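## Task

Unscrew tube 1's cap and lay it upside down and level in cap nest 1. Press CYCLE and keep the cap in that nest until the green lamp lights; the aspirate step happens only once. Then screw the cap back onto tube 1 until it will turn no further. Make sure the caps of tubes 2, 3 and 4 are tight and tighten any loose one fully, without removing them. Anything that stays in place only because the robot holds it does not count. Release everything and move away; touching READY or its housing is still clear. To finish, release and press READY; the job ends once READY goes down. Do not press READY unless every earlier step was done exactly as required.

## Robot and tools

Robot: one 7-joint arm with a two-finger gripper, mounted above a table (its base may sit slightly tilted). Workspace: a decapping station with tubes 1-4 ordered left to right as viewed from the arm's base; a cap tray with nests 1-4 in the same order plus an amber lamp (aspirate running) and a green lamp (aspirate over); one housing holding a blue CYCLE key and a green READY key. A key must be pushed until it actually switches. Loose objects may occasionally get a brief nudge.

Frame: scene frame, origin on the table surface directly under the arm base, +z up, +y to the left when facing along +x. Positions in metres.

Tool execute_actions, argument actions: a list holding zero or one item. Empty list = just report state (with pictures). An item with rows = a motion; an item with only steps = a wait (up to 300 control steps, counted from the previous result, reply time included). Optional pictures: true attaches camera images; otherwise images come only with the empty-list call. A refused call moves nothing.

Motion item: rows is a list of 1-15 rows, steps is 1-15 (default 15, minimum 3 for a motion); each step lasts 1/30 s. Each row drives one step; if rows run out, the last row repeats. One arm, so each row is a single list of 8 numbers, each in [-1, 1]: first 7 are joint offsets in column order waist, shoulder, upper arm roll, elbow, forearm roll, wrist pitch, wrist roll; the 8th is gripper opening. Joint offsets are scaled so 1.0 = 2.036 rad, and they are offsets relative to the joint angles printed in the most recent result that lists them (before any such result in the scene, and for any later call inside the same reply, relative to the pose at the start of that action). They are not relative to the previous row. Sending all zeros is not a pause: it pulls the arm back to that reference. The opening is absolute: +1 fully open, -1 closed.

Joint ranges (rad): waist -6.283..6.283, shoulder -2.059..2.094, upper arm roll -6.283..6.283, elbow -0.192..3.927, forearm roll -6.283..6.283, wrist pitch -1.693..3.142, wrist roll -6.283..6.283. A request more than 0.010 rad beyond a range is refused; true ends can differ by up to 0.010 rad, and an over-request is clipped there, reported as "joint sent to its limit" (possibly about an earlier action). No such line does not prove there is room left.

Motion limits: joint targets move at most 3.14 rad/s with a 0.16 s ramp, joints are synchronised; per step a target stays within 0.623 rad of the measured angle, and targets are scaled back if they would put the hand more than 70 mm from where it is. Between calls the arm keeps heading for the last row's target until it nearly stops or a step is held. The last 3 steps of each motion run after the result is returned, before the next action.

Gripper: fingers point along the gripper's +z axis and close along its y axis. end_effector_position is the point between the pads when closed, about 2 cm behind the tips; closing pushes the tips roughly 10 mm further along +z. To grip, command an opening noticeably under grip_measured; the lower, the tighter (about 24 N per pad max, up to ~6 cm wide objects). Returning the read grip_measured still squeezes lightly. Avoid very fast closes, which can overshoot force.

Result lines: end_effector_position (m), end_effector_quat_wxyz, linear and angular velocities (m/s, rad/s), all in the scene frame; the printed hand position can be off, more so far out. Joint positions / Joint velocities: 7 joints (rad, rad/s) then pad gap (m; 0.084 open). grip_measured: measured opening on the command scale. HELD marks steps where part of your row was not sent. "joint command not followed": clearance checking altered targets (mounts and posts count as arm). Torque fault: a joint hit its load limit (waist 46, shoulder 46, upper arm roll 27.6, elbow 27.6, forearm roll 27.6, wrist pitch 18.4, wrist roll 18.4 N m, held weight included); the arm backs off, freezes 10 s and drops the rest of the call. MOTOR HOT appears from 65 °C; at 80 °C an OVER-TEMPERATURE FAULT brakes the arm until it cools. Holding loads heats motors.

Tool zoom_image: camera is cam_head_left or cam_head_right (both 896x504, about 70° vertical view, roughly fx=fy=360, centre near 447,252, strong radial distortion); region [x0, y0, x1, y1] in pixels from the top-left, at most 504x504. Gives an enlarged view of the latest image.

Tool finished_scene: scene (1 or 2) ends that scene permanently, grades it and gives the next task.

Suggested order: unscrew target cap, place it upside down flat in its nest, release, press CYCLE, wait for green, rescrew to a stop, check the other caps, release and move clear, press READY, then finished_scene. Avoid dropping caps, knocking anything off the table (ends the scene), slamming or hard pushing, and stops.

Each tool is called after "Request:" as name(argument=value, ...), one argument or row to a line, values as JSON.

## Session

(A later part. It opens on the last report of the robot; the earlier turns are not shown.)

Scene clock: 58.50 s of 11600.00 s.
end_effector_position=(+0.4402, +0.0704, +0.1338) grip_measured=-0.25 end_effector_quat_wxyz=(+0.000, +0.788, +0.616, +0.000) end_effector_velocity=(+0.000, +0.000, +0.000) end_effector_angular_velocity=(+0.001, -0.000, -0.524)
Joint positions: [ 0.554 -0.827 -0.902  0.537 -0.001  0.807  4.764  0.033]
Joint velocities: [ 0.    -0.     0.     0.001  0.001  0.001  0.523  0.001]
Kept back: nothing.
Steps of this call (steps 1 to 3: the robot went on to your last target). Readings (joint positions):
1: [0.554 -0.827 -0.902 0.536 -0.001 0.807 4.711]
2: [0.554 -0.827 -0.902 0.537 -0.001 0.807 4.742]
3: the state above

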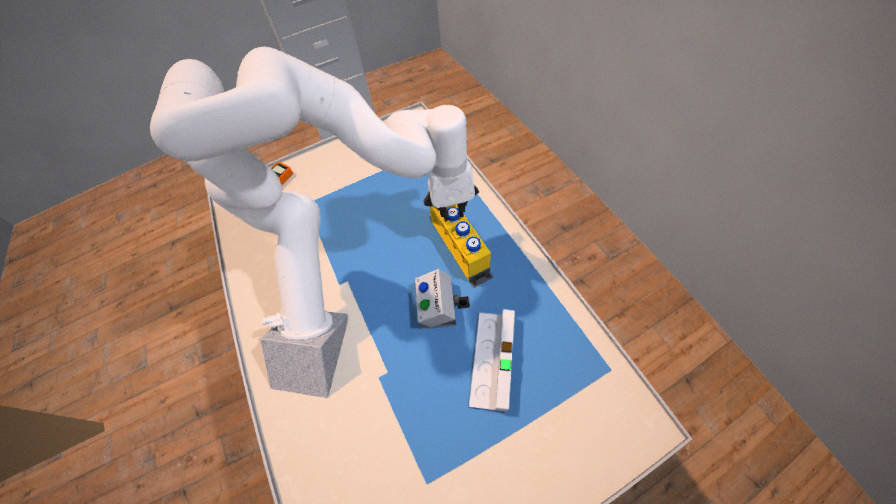

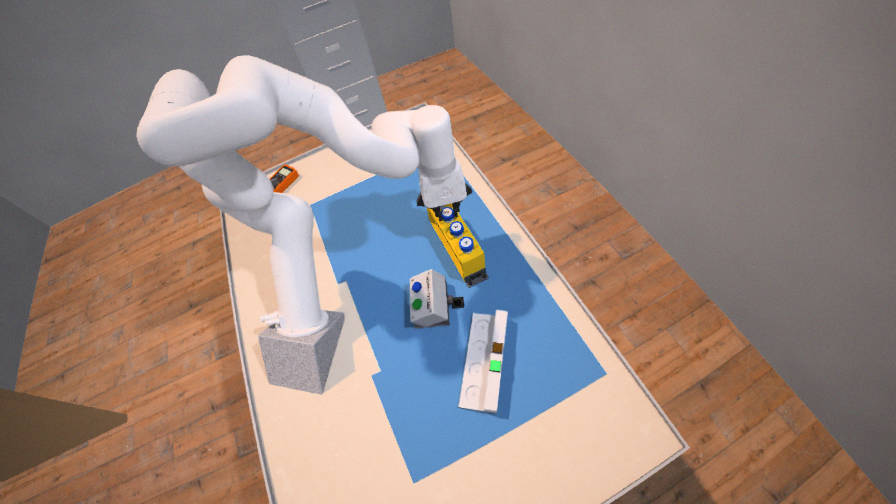

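Request:
execute_actions(
  actions=[
    {"rows": [[0,0,0,0,0,0,0.27,-0.8]], "steps": 9},
  ],
)

Request:
execute_actions(
  actions=[
    {"steps": 2},
  ],
)

Request:
execute_actions(
  actions=[
    {"steps": 3},
  ],
  pictures=true,
)

Request:
zoom_image(
  camera="cam_head_left",
  region=[435, 195, 475, 235],
)

Scene clock: 58.87 s of 11600.00 s.
end_effector_position=(+0.4403, +0.0702, +0.1339) grip_measured=-0.25 end_effector_quat_wxyz=(+0.000, +0.850, +0.526, +0.000) end_effector_velocity=(-0.000, -0.003, +0.001) end_effector_angular_velocity=(+0.001, -0.002, -2.050)
Joint positions: [ 0.554 -0.827 -0.902  0.537 -0.001  0.807  4.98   0.033]
Joint velocities: [-0.002  0.001 -0.006  0.002 -0.002  0.001  2.044 -0.001]
Steps of this call (steps 1 to 5: the robot went on to your last target; steps 6 to 11: the first 6 steps of this action). Readings (joint positions):
6: [0.554 -0.827 -0.902 0.537 -0.001 0.807 4.805]
7: [0.554 -0.827 -0.902 0.537 -0.001 0.807 4.813]
9: [0.554 -0.827 -0.902 0.537 -0.001 0.807 4.866]
11: the state above

Scene clock: 58.97 s of 11600.00 s.
end_effector_position=(+0.4403, +0.0701, +0.1339) grip_measured=-0.25 end_effector_quat_wxyz=(+0.000, +0.897, +0.442, +0.000) end_effector_velocity=(+0.002, +0.002, +0.001) end_effector_angular_velocity=(+0.001, -0.007, -1.521)
Joint positions: [ 0.554 -0.827 -0.902  0.537 -0.001  0.807  5.172  0.033]
Joint velocities: [ 0.002 -0.001  0.004  0.002  0.001 -0.005  1.526 -0.   ]
Kept back: nothing.
Steps of this call (steps 1 to 3: the last 3 steps of your previous action). Readings (joint positions):
1: [0.554 -0.827 -0.902 0.537 -0.001 0.807 5.050]
2: [0.554 -0.827 -0.902 0.537 -0.001 0.807 5.116]
3: the state above

Scene clock: 59.07 s of 11600.00 s.
end_effector_position=(+0.4405, +0.0702, +0.1340) grip_measured=-0.25 end_effector_quat_wxyz=(+0.001, +0.917, +0.399, +0.001) end_effector_velocity=(+0.001, +0.001, +0.000) end_effector_angular_velocity=(-0.001, -0.001, -0.506)
Joint positions: [ 0.554 -0.827 -0.902  0.537 -0.001  0.807  5.268  0.033]
Joint velocities: [ 0.002 -0.     0.002  0.001 -0.002 -0.001  0.51   0.001]
Kept back: nothing.
Steps of this call (steps 1 to 3: the robot went on to your last target). Readings (joint positions):
1: [0.554 -0.827 -0.902 0.537 -0.001 0.807 5.217]
2: [0.554 -0.827 -0.902 0.537 -0.001 0.807 5.247]
3: the state above

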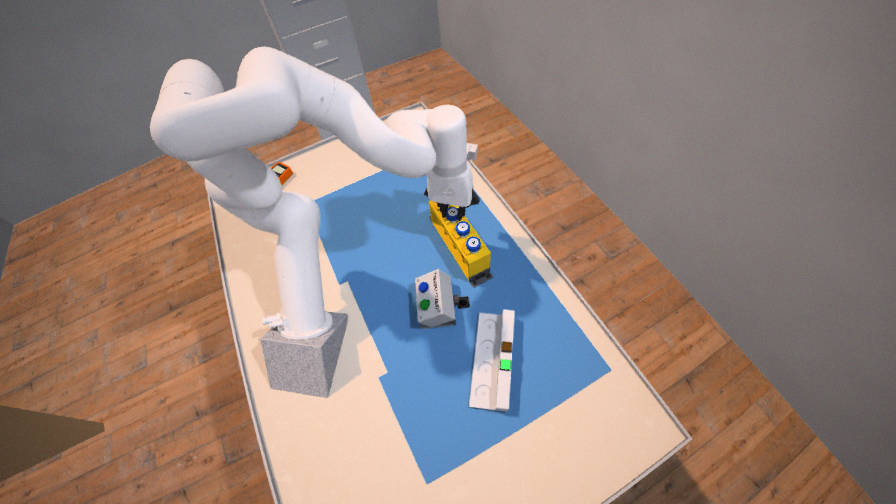

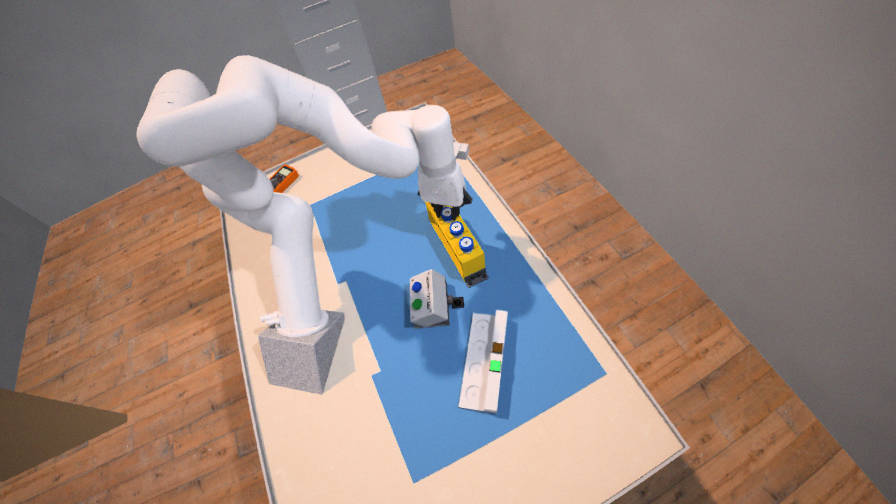

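Region (435, 195, 475, 235) of cam_head_left's 896x504 image, scaled by 12.600, with more detail than that image has.

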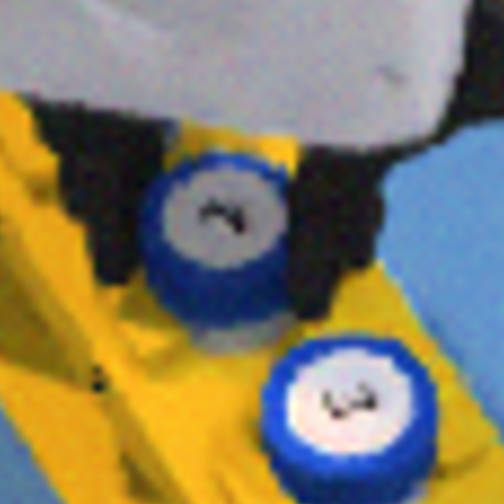

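Request:
execute_actions(
  actions=[
    {"rows": [[0,0,0,0,0,0,0.022,-0.45],[0,0,0,0,0,0,0.022,-0.25],[0,0,0,0,0,0,0.022,-0.06],[0,0,0,0,0,0,0.022,-0.06],[0,0,0,0,0,0,0.022,-0.06],[-0.008,-0.005,0.0054,0.006,0,0.014,0,-0.06],[-0.016,-0.01,0.0107,0.012,0,0.028,-0.05,-0.06],[-0.0246,-0.0149,0.0161,0.0177,0,0.0417,-0.1,-0.06],[-0.0246,-0.0149,0.0161,0.0177,0,0.0417,-0.15,-0.04],[-0.0246,-0.0149,0.0161,0.0177,0,0.0417,-0.2,0],[-0.0246,-0.0149,0.0161,0.0177,0,0.0417,-0.25,0],[-0.0246,-0.0149,0.0161,0.0177,0,0.0417,-0.3,0],[-0.0216,-0.0048,-0.0086,0.0245,0,0.0409,-0.37,0],[-0.0187,0.0053,-0.0333,0.0314,0,0.04,-0.45,0],[-0.0157,0.0154,-0.058,0.0382,0,0.0392,-0.5246,0]], "steps": 15},
  ],
)

Request:
execute_actions(
  actions=[
    {"steps": 12},
  ],
)

Scene clock: 59.73 s of 11600.00 s.
end_effector_position=(+0.4407, +0.0701, +0.1488) grip_measured=-0.02 end_effector_quat_wxyz=(+0.000, +0.885, +0.466, +0.001) end_effector_velocity=(+0.012, -0.005, +0.093) end_effector_angular_velocity=(-0.010, -0.045, +1.854)
Joint positions: [ 0.524 -0.846 -0.882  0.559 -0.001  0.858  5.12   0.043]
Joint velocities: [-0.172 -0.107  0.105  0.142 -0.002  0.264 -1.861  0.01 ]
Steps of this call (steps 1 to 8: the robot went on to your last target; steps 9 to 20: the first 12 steps of this action). Readings (joint positions):
9: [0.554 -0.827 -0.902 0.537 -0.001 0.807 5.311]
10: [0.554 -0.827 -0.902 0.537 -0.001 0.807 5.312]
12: [0.554 -0.827 -0.902 0.537 -0.001 0.807 5.312]
16: [0.549 -0.830 -0.899 0.538 -0.001 0.818 5.292]
20: the state above

Scene clock: 60.13 s of 11600.00 s.
end_effector_position=(+0.4395, +0.0220, +0.1581) grip_measured=-0.01 end_effector_quat_wxyz=(+0.000, +0.664, +0.747, +0.000) end_effector_velocity=(-0.007, -0.061, -0.001) end_effector_angular_velocity=(-0.008, +0.011, +0.606)
Joint positions: [ 0.52  -0.802 -1.006  0.61  -0.001  0.886  4.269  0.044]
Joint velocities: [ 0.022  0.075 -0.171  0.047  0.001  0.002 -0.771  0.   ]
Kept back: nothing.
Steps of this call (steps 1 to 3: the last 3 steps of your previous action; steps 4 to 12: the robot went on to your last target). Readings (joint positions):
1: [0.519 -0.849 -0.879 0.563 -0.001 0.866 5.054]
2: [0.515 -0.851 -0.878 0.567 -0.001 0.872 4.980]
4: [0.512 -0.850 -0.881 0.573 -0.001 0.881 4.815]
8: [0.516 -0.824 -0.949 0.596 -0.001 0.886 4.474]
12: the state above

Request:
execute_actions(
  actions=[
    {"rows": [[0.008,0.006,-0.012,-0.002,0,-0.01,-0.034,0],[0.015,0.009,-0.017,-0.0065,0,-0.02,-0.034,0],[0.022,0.012,-0.022,-0.011,0,-0.03,-0.034,0],[0.0293,0.0148,-0.0269,-0.0152,0,-0.0402,-0.034,0],[0.0293,0.0148,-0.0269,-0.0152,0,-0.0402,-0.034,0],[0.0293,0.0148,-0.0269,-0.0152,0,-0.0402,-0.034,0],[0.0293,0.0148,-0.0269,-0.0152,0,-0.0402,-0.034,0],[0.0293,0.0148,-0.0269,-0.0152,0,-0.0402,-0.034,0],[0.0293,0.0148,-0.0269,-0.0152,0,-0.0402,-0.034,0],[0.0293,0.0148,-0.0269,-0.0152,0,-0.0402,-0.034,0],[0.0293,0.0148,-0.0269,-0.0152,0,-0.0402,-0.034,0],[0.0293,0.0148,-0.0269,-0.0152,0,-0.0402,-0.034,-0.12],[0.0293,0.0148,-0.0269,-0.0152,0,-0.0402,-0.034,-0.22],[0.0293,0.0148,-0.0269,-0.0152,0,-0.0402,-0.034,-0.32],[0.0293,0.0148,-0.0269,-0.0152,0,-0.0402,-0.034,-0.45]], "steps": 15},
  ],
)

Request:
execute_actions(
  actions=[
    {"rows": [[0,0,0,0,0,0,0,-0.6],[0,0,0,0,0,0,0,-0.8],[0,0,0,0,0,0,0,-0.8],[0,0,0,0,0,0,0.35,-0.8]], "steps": 15},
  ],
)

Request:
execute_actions(
  actions=[
    {"steps": 4},
  ],
  pictures=true,
)

Request:
zoom_image(
  camera="cam_head_left",
  region=[445, 210, 490, 255],
)

Scene clock: 60.77 s of 11600.00 s.
end_effector_position=(+0.4388, +0.0171, +0.1348) grip_measured=-0.05 end_effector_quat_wxyz=(-0.000, +0.643, +0.766, -0.000) end_effector_velocity=(+0.008, -0.004, -0.006) end_effector_angular_velocity=(-0.006, -0.027, -0.004)
Joint positions: [ 0.577 -0.773 -1.058  0.581 -0.001  0.809  4.2    0.042]
Joint velocities: [ 0.03   0.01  -0.027 -0.005  0.    -0.056 -0.002 -0.069]
Steps of this call (steps 1 to 7: the robot went on to your last target; steps 8 to 19: the first 12 steps of this action). Readings (joint positions):
8: [0.523 -0.796 -1.019 0.614 -0.001 0.886 4.204]
9: [0.524 -0.795 -1.020 0.614 -0.001 0.883 4.203]
11: [0.535 -0.791 -1.029 0.608 -0.001 0.867 4.201]
15: [0.567 -0.777 -1.051 0.586 -0.001 0.825 4.200]
19: the state above

Scene clock: 61.27 s of 11600.00 s.
end_effector_position=(+0.4393, +0.0167, +0.1346) grip_measured=-0.26 end_effector_quat_wxyz=(+0.000, +0.789, +0.615, +0.000) end_effector_velocity=(+0.001, +0.007, +0.000) end_effector_angular_velocity=(+0.011, +0.002, -2.366)
Joint positions: [ 0.578 -0.772 -1.06   0.581 -0.001  0.806  4.62   0.033]
Joint velocities: [ 0.002 -0.007  0.013 -0.     0.006  0.008  2.377  0.007]
Steps of this call (steps 1 to 3: the last 3 steps of your previous action; steps 4 to 15: the first 12 steps of this action, its rows measured from where the robot was after step 3). Readings (joint positions):
3: [0.579 -0.772 -1.060 0.581 -0.001 0.806 4.200]
4: [0.579 -0.772 -1.060 0.581 -0.001 0.806 4.200]
5: [0.579 -0.772 -1.060 0.581 -0.001 0.806 4.200]
7: [0.579 -0.772 -1.060 0.581 -0.001 0.806 4.200]
11: [0.579 -0.772 -1.060 0.581 -0.002 0.805 4.307]
15: the state above

Scene clock: 61.40 s of 11600.00 s.
end_effector_position=(+0.4393, +0.0171, +0.1345) grip_measured=-0.25 end_effector_quat_wxyz=(+0.000, +0.851, +0.525, +0.000) end_effector_velocity=(-0.003, -0.008, -0.001) end_effector_angular_velocity=(-0.004, +0.002, -0.845)
Joint positions: [ 0.579 -0.772 -1.06   0.581 -0.001  0.806  4.84   0.033]
Joint velocities: [-0.003  0.006 -0.017 -0.003 -0.005 -0.003  0.827  0.   ]
Kept back: nothing.
Steps of this call (steps 1 to 3: the last 3 steps of your previous action; step 4: the robot went on to your last target). Readings (joint positions):
1: [0.578 -0.773 -1.060 0.581 -0.001 0.806 4.695]
2: [0.579 -0.773 -1.059 0.581 -0.001 0.806 4.758]
4: the state above

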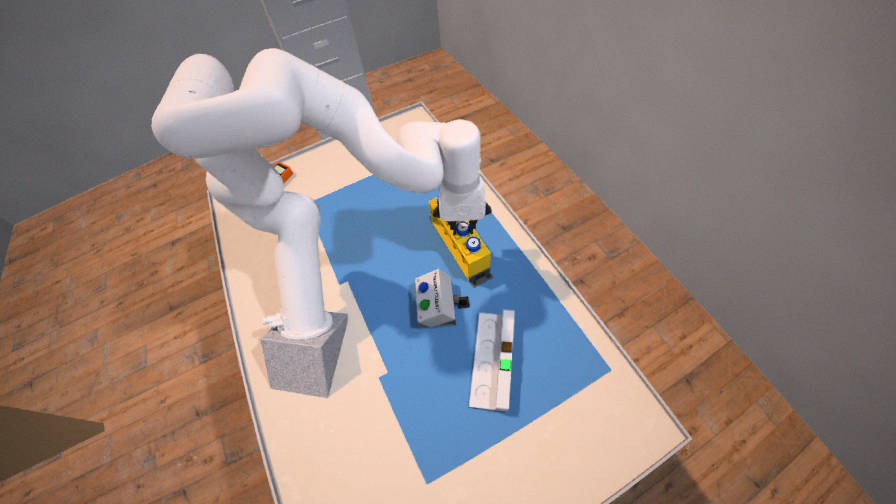

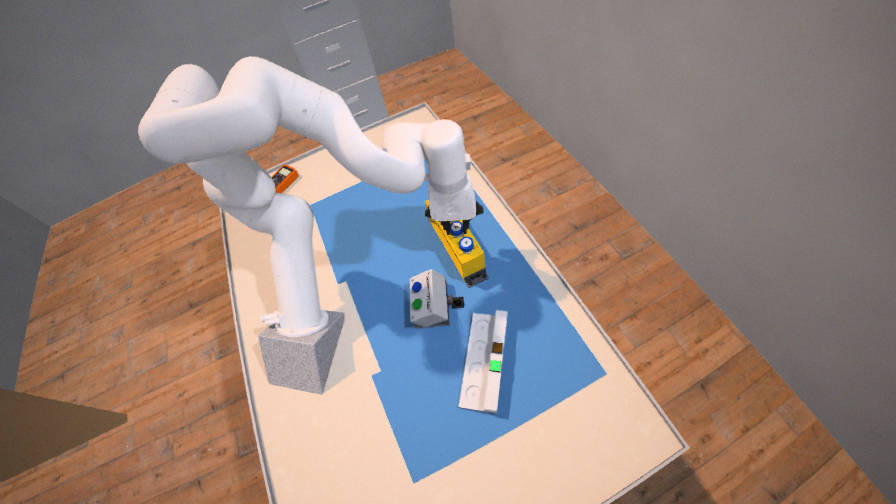

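Region (445, 210, 490, 255) of cam_head_left's 896x504 image, scaled by 11.200, with more detail than that image has.

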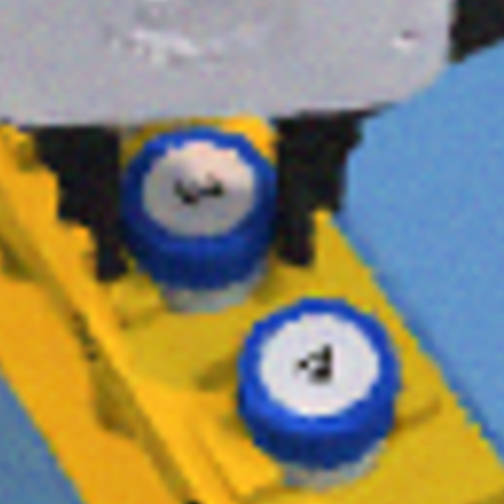

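Request:
execute_actions(
  actions=[
    {"rows": [[0,0,0,0,0,0,0.035,-0.45],[0,0,0,0,0,0,0.035,-0.25],[0,0,0,0,0,0,0.035,-0.04],[0,0,0,0,0,0,0.035,-0.04],[0,0,0,0,0,0,0.035,-0.04],[-0.0093,-0.0039,0.0065,0.0055,0,0.0132,0.02,-0.04],[-0.0186,-0.0077,0.013,0.011,0,0.0265,-0.02,-0.04],[-0.0279,-0.0116,0.0196,0.0166,0,0.0397,-0.06,-0.04],[-0.0279,-0.0116,0.0196,0.0166,0,0.0397,-0.1,0],[-0.0279,-0.0116,0.0196,0.0166,0,0.0397,-0.14,0],[-0.0279,-0.0116,0.0196,0.0166,0,0.0397,-0.18,0],[-0.0279,-0.0116,0.0196,0.0166,0,0.0397,-0.22,0],[-0.0166,-0.002,-0.0096,0.0273,0,0.0391,-0.27,0],[-0.0052,0.0075,-0.0388,0.038,0,0.0384,-0.32,0],[0.0061,0.0171,-0.068,0.0487,0,0.0378,-0.363,0]], "steps": 15},
  ],
)

Request:
execute_actions(
  actions=[
    {"steps": 11},
  ],
)

Scene clock: 62.03 s of 11600.00 s.
end_effector_position=(+0.4398, +0.0169, +0.1498) grip_measured=-0.02 end_effector_quat_wxyz=(+0.001, +0.827, +0.562, +0.001) end_effector_velocity=(+0.008, -0.006, +0.088) end_effector_angular_velocity=(-0.012, -0.034, +1.544)
Joint positions: [ 0.543 -0.788 -1.034  0.603 -0.001  0.856  4.751  0.043]
Joint velocities: [-0.191 -0.083  0.124  0.13  -0.002  0.253 -1.553  0.005]
Steps of this call (steps 1 to 7: the robot went on to your last target; steps 8 to 19: the first 12 steps of this action). Readings (joint positions):
8: [0.579 -0.772 -1.060 0.581 -0.001 0.806 4.908]
9: [0.579 -0.772 -1.060 0.581 -0.001 0.806 4.909]
11: [0.579 -0.772 -1.060 0.580 -0.001 0.806 4.910]
15: [0.573 -0.775 -1.054 0.584 -0.000 0.816 4.894]
19: the state above

Scene clock: 62.40 s of 11600.00 s.
end_effector_position=(+0.4382, -0.0307, +0.1584) grip_measured=-0.01 end_effector_quat_wxyz=(+0.000, +0.668, +0.745, +0.001) end_effector_velocity=(-0.008, -0.065, -0.002) end_effector_angular_velocity=(-0.008, +0.017, +0.331)
Joint positions: [ 0.582 -0.744 -1.18   0.673 -0.001  0.883  4.145  0.044]
Joint velocities: [ 0.094  0.077 -0.221  0.081  0.     0.005 -0.489  0.   ]
Kept back: nothing.
Steps of this call (steps 1 to 3: the last 3 steps of your previous action; steps 4 to 11: the robot went on to your last target). Readings (joint positions):
1: [0.537 -0.790 -1.031 0.607 -0.001 0.864 4.695]
2: [0.533 -0.791 -1.029 0.610 -0.001 0.870 4.634]
4: [0.533 -0.790 -1.034 0.617 -0.001 0.878 4.495]
8: [0.566 -0.759 -1.130 0.656 -0.001 0.882 4.234]
11: the state above

Request:
execute_actions(
  actions=[
    {"rows": [[0.0126,0.0053,-0.0151,-0.0007,0,-0.0098,-0.022,0],[0.0205,0.0072,-0.0212,-0.0049,0,-0.0197,-0.022,0],[0.0284,0.0092,-0.0273,-0.0091,0,-0.0295,-0.022,0],[0.0363,0.0111,-0.0334,-0.0133,0,-0.0393,-0.022,0],[0.0363,0.0111,-0.0334,-0.0133,0,-0.0393,-0.022,0],[0.0363,0.0111,-0.0334,-0.0133,0,-0.0393,-0.022,0],[0.0363,0.0111,-0.0334,-0.0133,0,-0.0393,-0.022,0],[0.0363,0.0111,-0.0334,-0.0133,0,-0.0393,-0.022,0],[0.0363,0.0111,-0.0334,-0.0133,0,-0.0393,-0.022,0],[0.0363,0.0111,-0.0334,-0.0133,0,-0.0393,-0.022,0],[0.0363,0.0111,-0.0334,-0.0133,0,-0.0393,-0.022,0],[0.0363,0.0111,-0.0334,-0.0133,0,-0.0393,-0.022,-0.12],[0.0363,0.0111,-0.0334,-0.0133,0,-0.0393,-0.022,-0.22],[0.0363,0.0111,-0.0334,-0.0133,0,-0.0393,-0.022,-0.32],[0.0363,0.0111,-0.0334,-0.0133,0,-0.0393,-0.022,-0.45]], "steps": 15},
  ],
)

Request:
execute_actions(
  actions=[
    {"rows": [[0,0,0,0,0,0,0,-0.6],[0,0,0,0,0,0,0,-0.8],[0,0,0,0,0,0,0,-0.8],[0,0,0,0,0,0,0.35,-0.8]], "steps": 15},
  ],
)

Request:
execute_actions(
  actions=[
    {"steps": 4},
  ],
  pictures=true,
)

Request:
zoom_image(
  camera="cam_head_left",
  region=[450, 220, 495, 265],
)

Scene clock: 63.93 s of 11600.00 s.
end_effector_position=(+0.4375, -0.0361, +0.1346) grip_measured=-0.05 end_effector_quat_wxyz=(-0.000, +0.656, +0.755, -0.000) end_effector_velocity=(+0.006, -0.005, -0.007) end_effector_angular_velocity=(-0.009, -0.022, -0.007)
Joint positions: [ 0.653 -0.722 -1.245  0.647 -0.001  0.807  4.1    0.042]
Joint velocities: [ 0.034  0.006 -0.032 -0.005  0.    -0.052  0.    -0.069]
Steps of this call (steps 1 to 30: the robot went on to your last target; steps 31 to 34: nothing new was sent; steps 35 to 46: the first 12 steps of this action). Readings (joint positions):
35: [0.591 -0.738 -1.198 0.680 -0.001 0.883 4.101]
36: [0.593 -0.737 -1.200 0.679 -0.001 0.880 4.100]
38: [0.606 -0.734 -1.210 0.673 -0.001 0.864 4.100]
42: [0.642 -0.725 -1.236 0.652 -0.001 0.822 4.100]
46: the state above

Scene clock: 64.43 s of 11600.00 s.
end_effector_position=(+0.4381, -0.0369, +0.1344) grip_measured=-0.25 end_effector_quat_wxyz=(+0.001, +0.799, +0.602, +0.000) end_effector_velocity=(-0.004, -0.003, -0.001) end_effector_angular_velocity=(+0.003, +0.004, -2.390)
Joint positions: [ 0.655 -0.722 -1.247  0.647 -0.001  0.804  4.52   0.033]
Joint velocities: [-0.003  0.003 -0.008 -0.002 -0.002  0.004  2.381 -0.006]
Steps of this call (steps 1 to 3: the last 3 steps of your previous action; steps 4 to 15: the first 12 steps of this action, its rows measured from where the robot was after step 3). Readings (joint positions):
3: [0.655 -0.722 -1.246 0.647 -0.001 0.803 4.100]
4: [0.655 -0.722 -1.247 0.648 -0.001 0.804 4.100]
5: [0.655 -0.722 -1.247 0.648 -0.001 0.804 4.100]
7: [0.655 -0.722 -1.246 0.648 -0.001 0.804 4.100]
11: [0.655 -0.722 -1.247 0.648 -0.001 0.804 4.206]
15: the state above

Scene clock: 64.57 s of 11600.00 s.
end_effector_position=(+0.4378, -0.0369, +0.1343) grip_measured=-0.25 end_effector_quat_wxyz=(+0.000, +0.860, +0.510, +0.000) end_effector_velocity=(+0.002, +0.006, -0.001) end_effector_angular_velocity=(+0.005, +0.002, -0.811)
Joint positions: [ 0.655 -0.722 -1.248  0.647 -0.001  0.804  4.739  0.033]
Joint velocities: [ 0.005 -0.003  0.013 -0.001  0.002  0.002  0.826  0.002]
Kept back: nothing.
Steps of this call (steps 1 to 3: the last 3 steps of your previous action; step 4: the robot went on to your last target). Readings (joint positions):
1: [0.655 -0.722 -1.248 0.647 -0.002 0.804 4.595]
2: [0.654 -0.722 -1.248 0.647 -0.002 0.804 4.658]
4: the state above

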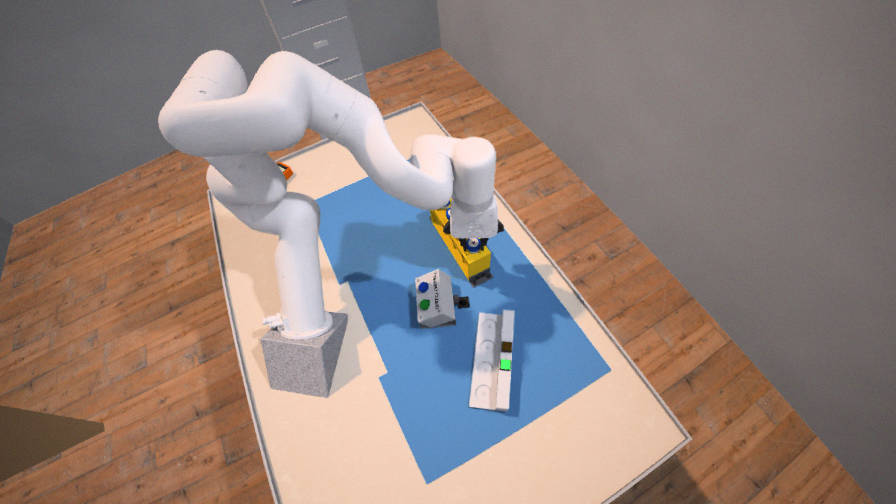

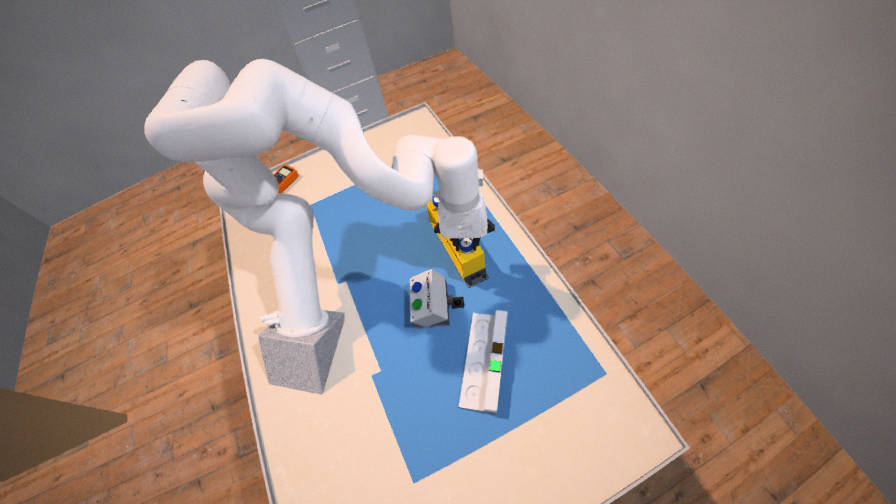

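Region (450, 220, 495, 265) of cam_head_left's 896x504 image, scaled by 11.200, with more detail than that image has.

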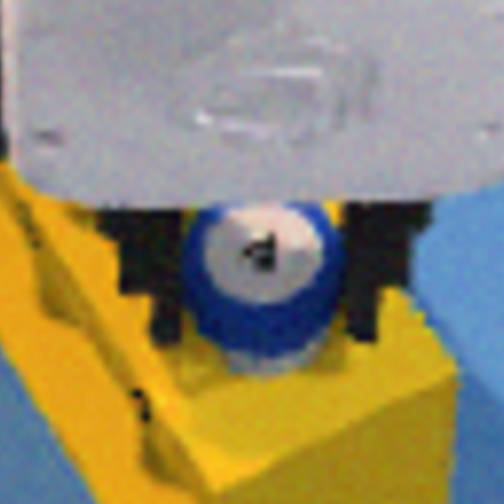

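Request:
execute_actions(
  actions=[
    {"rows": [[0,0,0,0,0,0,0.035,-0.45],[0,0,0,0,0,0,0.035,-0.25],[0,0,0,0,0,0,0.035,-0.04],[0,0,0,0,0,0,0.035,-0.04],[0,0,0,0,0,0,0.035,-0.04],[-0.0104,-0.0025,0.0081,0.0054,0,0.0129,0.03,-0.04],[-0.0208,-0.005,0.0163,0.0109,0,0.0259,0.02,-0.04],[-0.0312,-0.0075,0.0244,0.0163,0,0.0388,0,-0.04],[-0.0312,-0.0075,0.0244,0.0163,0,0.0388,-0.02,-0.04],[-0.0312,-0.0075,0.0244,0.0163,0,0.0388,-0.04,-0.04],[-0.0312,-0.0075,0.0244,0.0163,0,0.0388,-0.06,-0.04],[-0.0312,-0.0075,0.0244,0.0163,0,0.0388,-0.08,-0.04],[-0.05,-0.0056,0.0223,0.0035,0,0.0371,-0.1,-0.04],[-0.075,-0.0031,0.0195,-0.0136,0,0.0349,-0.12,-0.2],[-0.1,-0.0006,0.0166,-0.0307,0,0.0326,-0.14,-0.4]], "steps": 15},
  ],
)

Scene clock: 65.57 s of 11600.00 s.
end_effector_position=(+0.4391, -0.0367, +0.1517) grip_measured=-0.05 end_effector_quat_wxyz=(+0.001, +0.858, +0.513, +0.001) end_effector_velocity=(+0.005, -0.006, +0.082) end_effector_angular_velocity=(-0.014, -0.025, +0.797)
Joint positions: [ 0.61  -0.733 -1.213  0.672 -0.001  0.858  4.734  0.042]
Joint velocities: [-0.2   -0.05   0.14   0.117 -0.     0.232 -0.806  0.001]
Steps of this call (steps 1 to 18: the robot went on to your last target; steps 19 to 30: the first 12 steps of this action). Readings (joint positions):
19: [0.655 -0.722 -1.246 0.647 -0.001 0.804 4.812]
20: [0.655 -0.722 -1.246 0.647 -0.001 0.804 4.812]
22: [0.655 -0.722 -1.247 0.647 -0.001 0.803 4.812]
26: [0.647 -0.724 -1.240 0.651 -0.001 0.815 4.805]
30: the state above

Request:
execute_actions(
  actions=[
    {"rows": [[-0.1,0.007,-0.003,-0.058,0,0.0041,-0.155,-0.6],[-0.125,0.0095,-0.0059,-0.075,0,0.0019,-0.175,-0.8],[-0.15,0.012,-0.0087,-0.092,0,-0.0004,-0.195,-1],[-0.175,0.0145,-0.0115,-0.109,0,-0.0026,-0.215,-1],[-0.2,0.017,-0.0143,-0.1265,0,-0.0049,-0.235,-1],[-0.225,0.0195,-0.017,-0.1435,0,-0.0071,-0.255,-1],[-0.2477,0.0218,-0.0196,-0.159,0,-0.0092,-0.2731,-1]], "steps": 15},
  ],
)

Request:
execute_actions(
  actions=[
    {"steps": 12},
  ],
  pictures=true,
)

Scene clock: 66.17 s of 11600.00 s.
end_effector_position=(+0.2948, -0.0922, +0.1354) grip_measured=-1.00 end_effector_quat_wxyz=(+0.000, +0.828, +0.561, -0.005) end_effector_velocity=(-0.244, -0.019, -0.064) end_effector_angular_velocity=(+0.083, -0.045, -0.108)
Joint positions: [ 0.174 -0.695 -1.247  0.394 -0.001  0.845  4.235  0.   ]
Joint velocities: [-0.732  0.074 -0.094 -0.514 -0.001 -0.059 -0.577  0.   ]
Steps of this call (steps 1 to 3: the last 3 steps of your previous action; steps 4 to 6: the robot went on to your last target; steps 7 to 18: the first 12 steps of this action). Readings (joint positions):
7: [0.500 -0.728 -1.211 0.616 -0.001 0.873 4.514]
8: [0.480 -0.726 -1.214 0.602 -0.001 0.872 4.492]
10: [0.432 -0.721 -1.217 0.571 -0.001 0.868 4.446]
14: [0.302 -0.708 -1.232 0.482 -0.001 0.857 4.338]
18: the state above

Scene clock: 66.57 s of 11600.00 s.
end_effector_position=(+0.2745, -0.0933, +0.1302) grip_measured=-1.00 end_effector_quat_wxyz=(+0.000, +0.829, +0.560, -0.001) end_effector_velocity=(-0.005, +0.000, -0.002) end_effector_angular_velocity=(+0.003, -0.001, -0.004)
Joint positions: [ 0.108 -0.689 -1.252  0.349 -0.001  0.839  4.179  0.   ]
Joint velocities: [-0.012  0.001 -0.004 -0.009 -0.001 -0.001 -0.008  0.   ]
Kept back: nothing.
Steps of this call (steps 1 to 3: the last 3 steps of your previous action; steps 4 to 12: the robot went on to your last target). Readings (joint positions):
1: [0.153 -0.693 -1.250 0.379 -0.001 0.844 4.218]
2: [0.138 -0.692 -1.251 0.369 -0.001 0.842 4.206]
4: [0.122 -0.690 -1.251 0.358 -0.001 0.841 4.192]
8: [0.111 -0.689 -1.252 0.351 -0.001 0.839 4.182]
12: the state above

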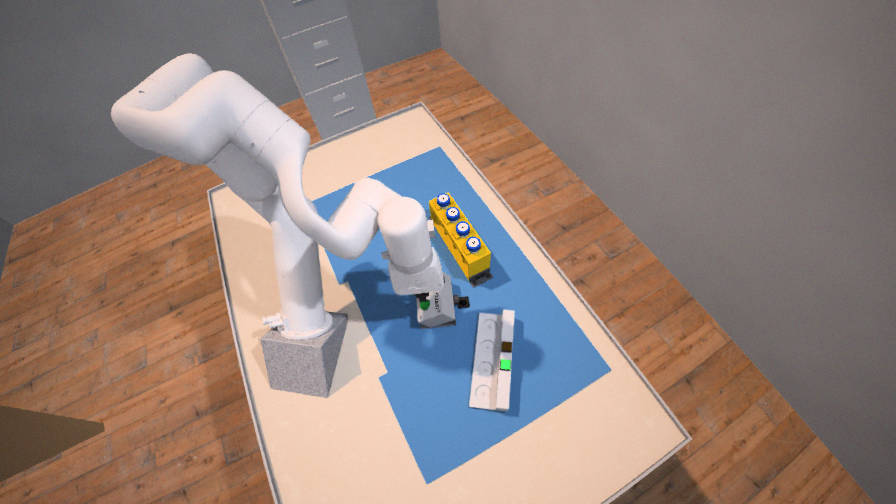

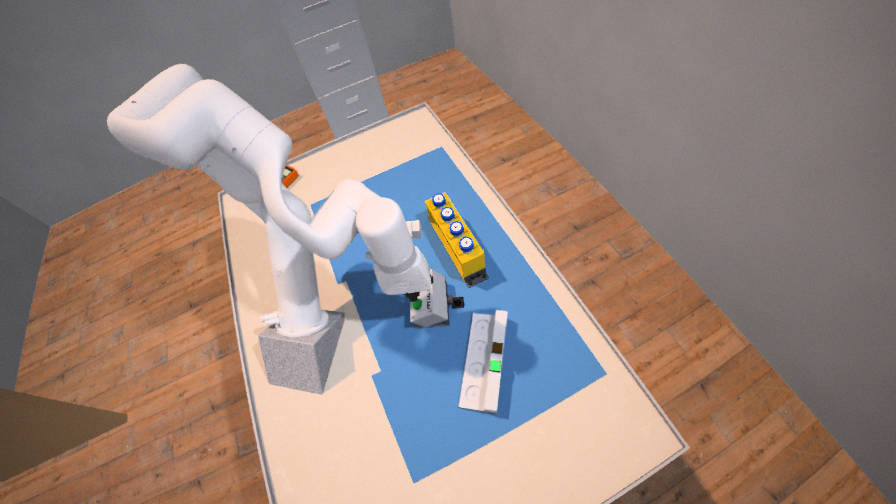

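Request:
execute_actions(
  actions=[
    {"rows": [[0.013,0.0021,-0.0103,-0.0039,0,-0.0123,0,-1],[0.026,0.0042,-0.0207,-0.0079,0,-0.0246,0,-1],[0.039,0.0064,-0.031,-0.012,0,-0.0369,0,-1],[0.052,0.0086,-0.0414,-0.016,0,-0.0492,0,-1],[0.064,0.0108,-0.051,-0.0203,0,-0.0613,0,-1]], "steps": 15},
  ],
  pictures=true,
)

Request:
zoom_image(
  camera="cam_head_left",
  region=[395, 270, 465, 335],
)

Request:
zoom_image(
  camera="cam_head_right",
  region=[388, 270, 458, 335],
)

Scene clock: 67.20 s of 11600.00 s.
end_effector_position=(+0.2741, -0.0930, +0.1014) grip_measured=-1.00 end_effector_quat_wxyz=(-0.001, +0.829, +0.559, -0.000) end_effector_velocity=(+0.005, -0.009, -0.015) end_effector_angular_velocity=(-0.025, -0.019, -0.005)
Joint positions: [ 0.229 -0.668 -1.348  0.31  -0.001  0.724  4.179  0.   ]
Joint velocities: [ 0.097  0.015 -0.082 -0.014 -0.001 -0.108 -0.     0.   ]
Steps of this call (steps 1 to 7: the robot went on to your last target; steps 8 to 19: the first 12 steps of this action). Readings (joint positions):
8: [0.107 -0.688 -1.253 0.348 -0.001 0.838 4.179]
9: [0.110 -0.688 -1.256 0.348 -0.001 0.835 4.179]
11: [0.130 -0.685 -1.271 0.343 -0.001 0.816 4.179]
15: [0.198 -0.673 -1.324 0.320 -0.001 0.753 4.179]
19: the state above

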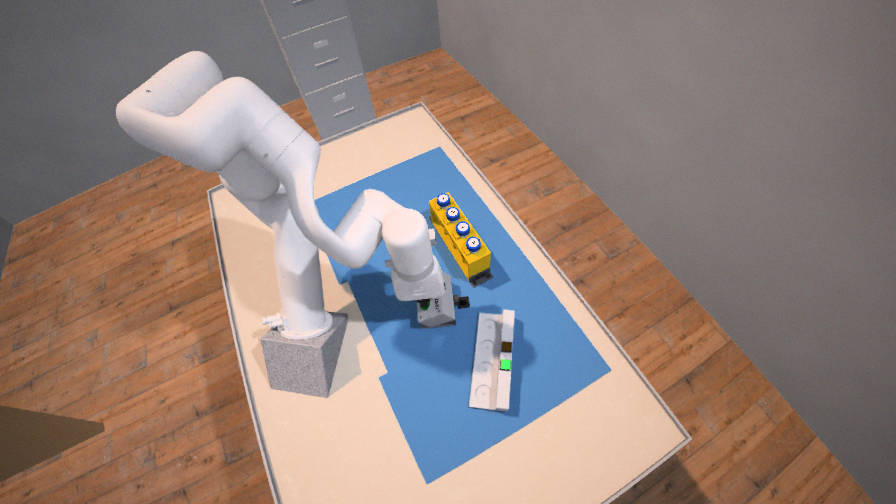

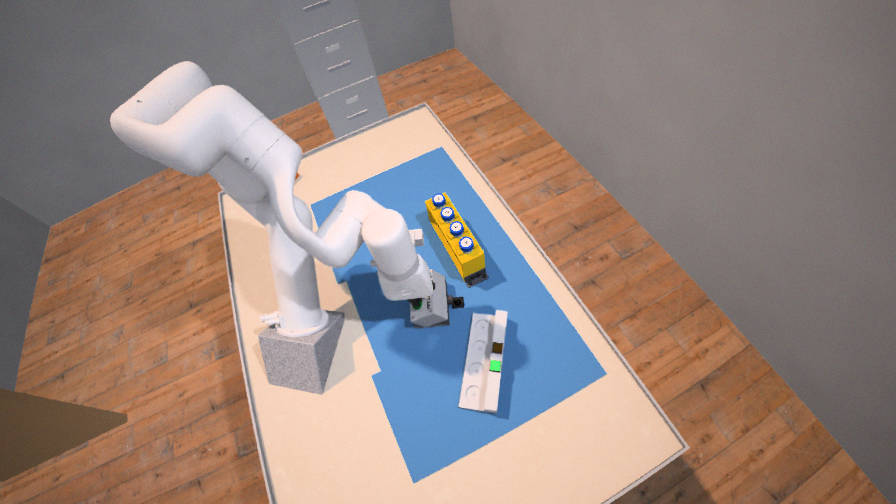

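Region (395, 270, 465, 335) of cam_head_left's 896x504 image, scaled by 7.200, with more detail than that image has; it fills the top 468 rows of this view, and the rest is white.

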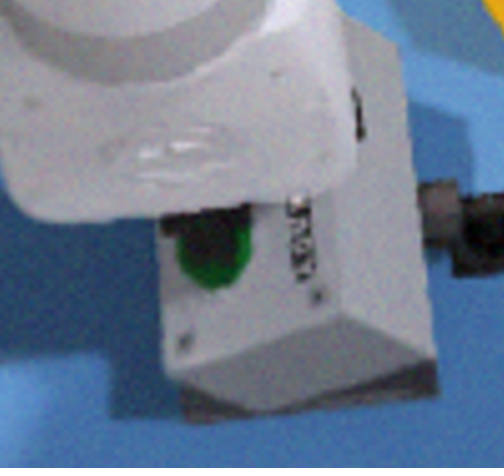

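Region (388, 270, 458, 335) of cam_head_right's 896x504 image, scaled by 7.200, with more detail than that image has; it fills the top 468 rows of this view, and the rest is white.

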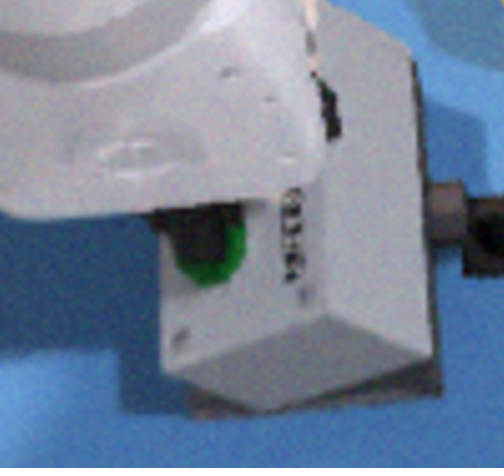

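Request:
execute_actions(
  actions=[
    {"rows": [[0.0068,0.001,-0.0056,-0.0017,0,-0.0069,0,-1],[0.009,0.0013,-0.0074,-0.0023,0,-0.009,0,-1],[0.0113,0.0016,-0.0092,-0.0029,0,-0.011,0,-1],[0.0135,0.0019,-0.011,-0.0035,0,-0.0131,0,-1],[0.0157,0.0022,-0.0128,-0.0042,0,-0.0152,0,-1],[0.0179,0.0024,-0.0145,-0.0048,0,-0.0173,0,-1],[0.0201,0.0027,-0.0163,-0.0054,0,-0.0194,0,-1],[0.0224,0.003,-0.0181,-0.006,0,-0.0214,0,-1],[0.0246,0.0033,-0.0199,-0.0066,0,-0.0235,0,-1],[0.0268,0.0036,-0.0217,-0.0072,0,-0.0256,0,-1]], "steps": 15},
  ],
)

Request:
execute_actions(
  actions=[
    {"steps": 10},
  ],
  pictures=true,
)

Request:
zoom_image(
  camera="cam_head_left",
  region=[395, 270, 465, 335],
)

Scene clock: 67.80 s of 11600.00 s.
end_effector_position=(+0.2739, -0.0935, +0.0910) grip_measured=-1.00 end_effector_quat_wxyz=(-0.000, +0.829, +0.559, +0.000) end_effector_velocity=(+0.000, +0.000, -0.000) end_effector_angular_velocity=(-0.001, +0.003, +0.006)
Joint positions: [ 0.279 -0.661 -1.389  0.297 -0.001  0.676  4.179  0.   ]
Joint velocities: [ 0.    -0.     0.002  0.    -0.004  0.    -0.     0.   ]
Kept back: nothing.
The task's run ended inside this call: 6 steps that you had sent did not run.
Steps of this call (steps 1 to 3: the last 3 steps of your previous action; steps 4 to 9: the robot went on to your last target; steps 10 to 18: the first 9 steps of this action). Readings (joint positions):
10: [0.238 -0.667 -1.356 0.308 -0.001 0.714 4.179]
11: [0.239 -0.667 -1.356 0.308 -0.001 0.713 4.179]
13: [0.243 -0.666 -1.360 0.307 -0.001 0.710 4.179]
17: [0.257 -0.664 -1.371 0.304 -0.001 0.696 4.179]
18: [0.261 -0.664 -1.374 0.303 -0.001 0.692 4.179]
The task's run has ended: the event that ends the task has happened.

The task's run has ended: the event that ends the task has happened. Episode already finished.

Episode already finished.

Request:
finished_scene(
  scene=2,
)

The scene is finished: the task was done.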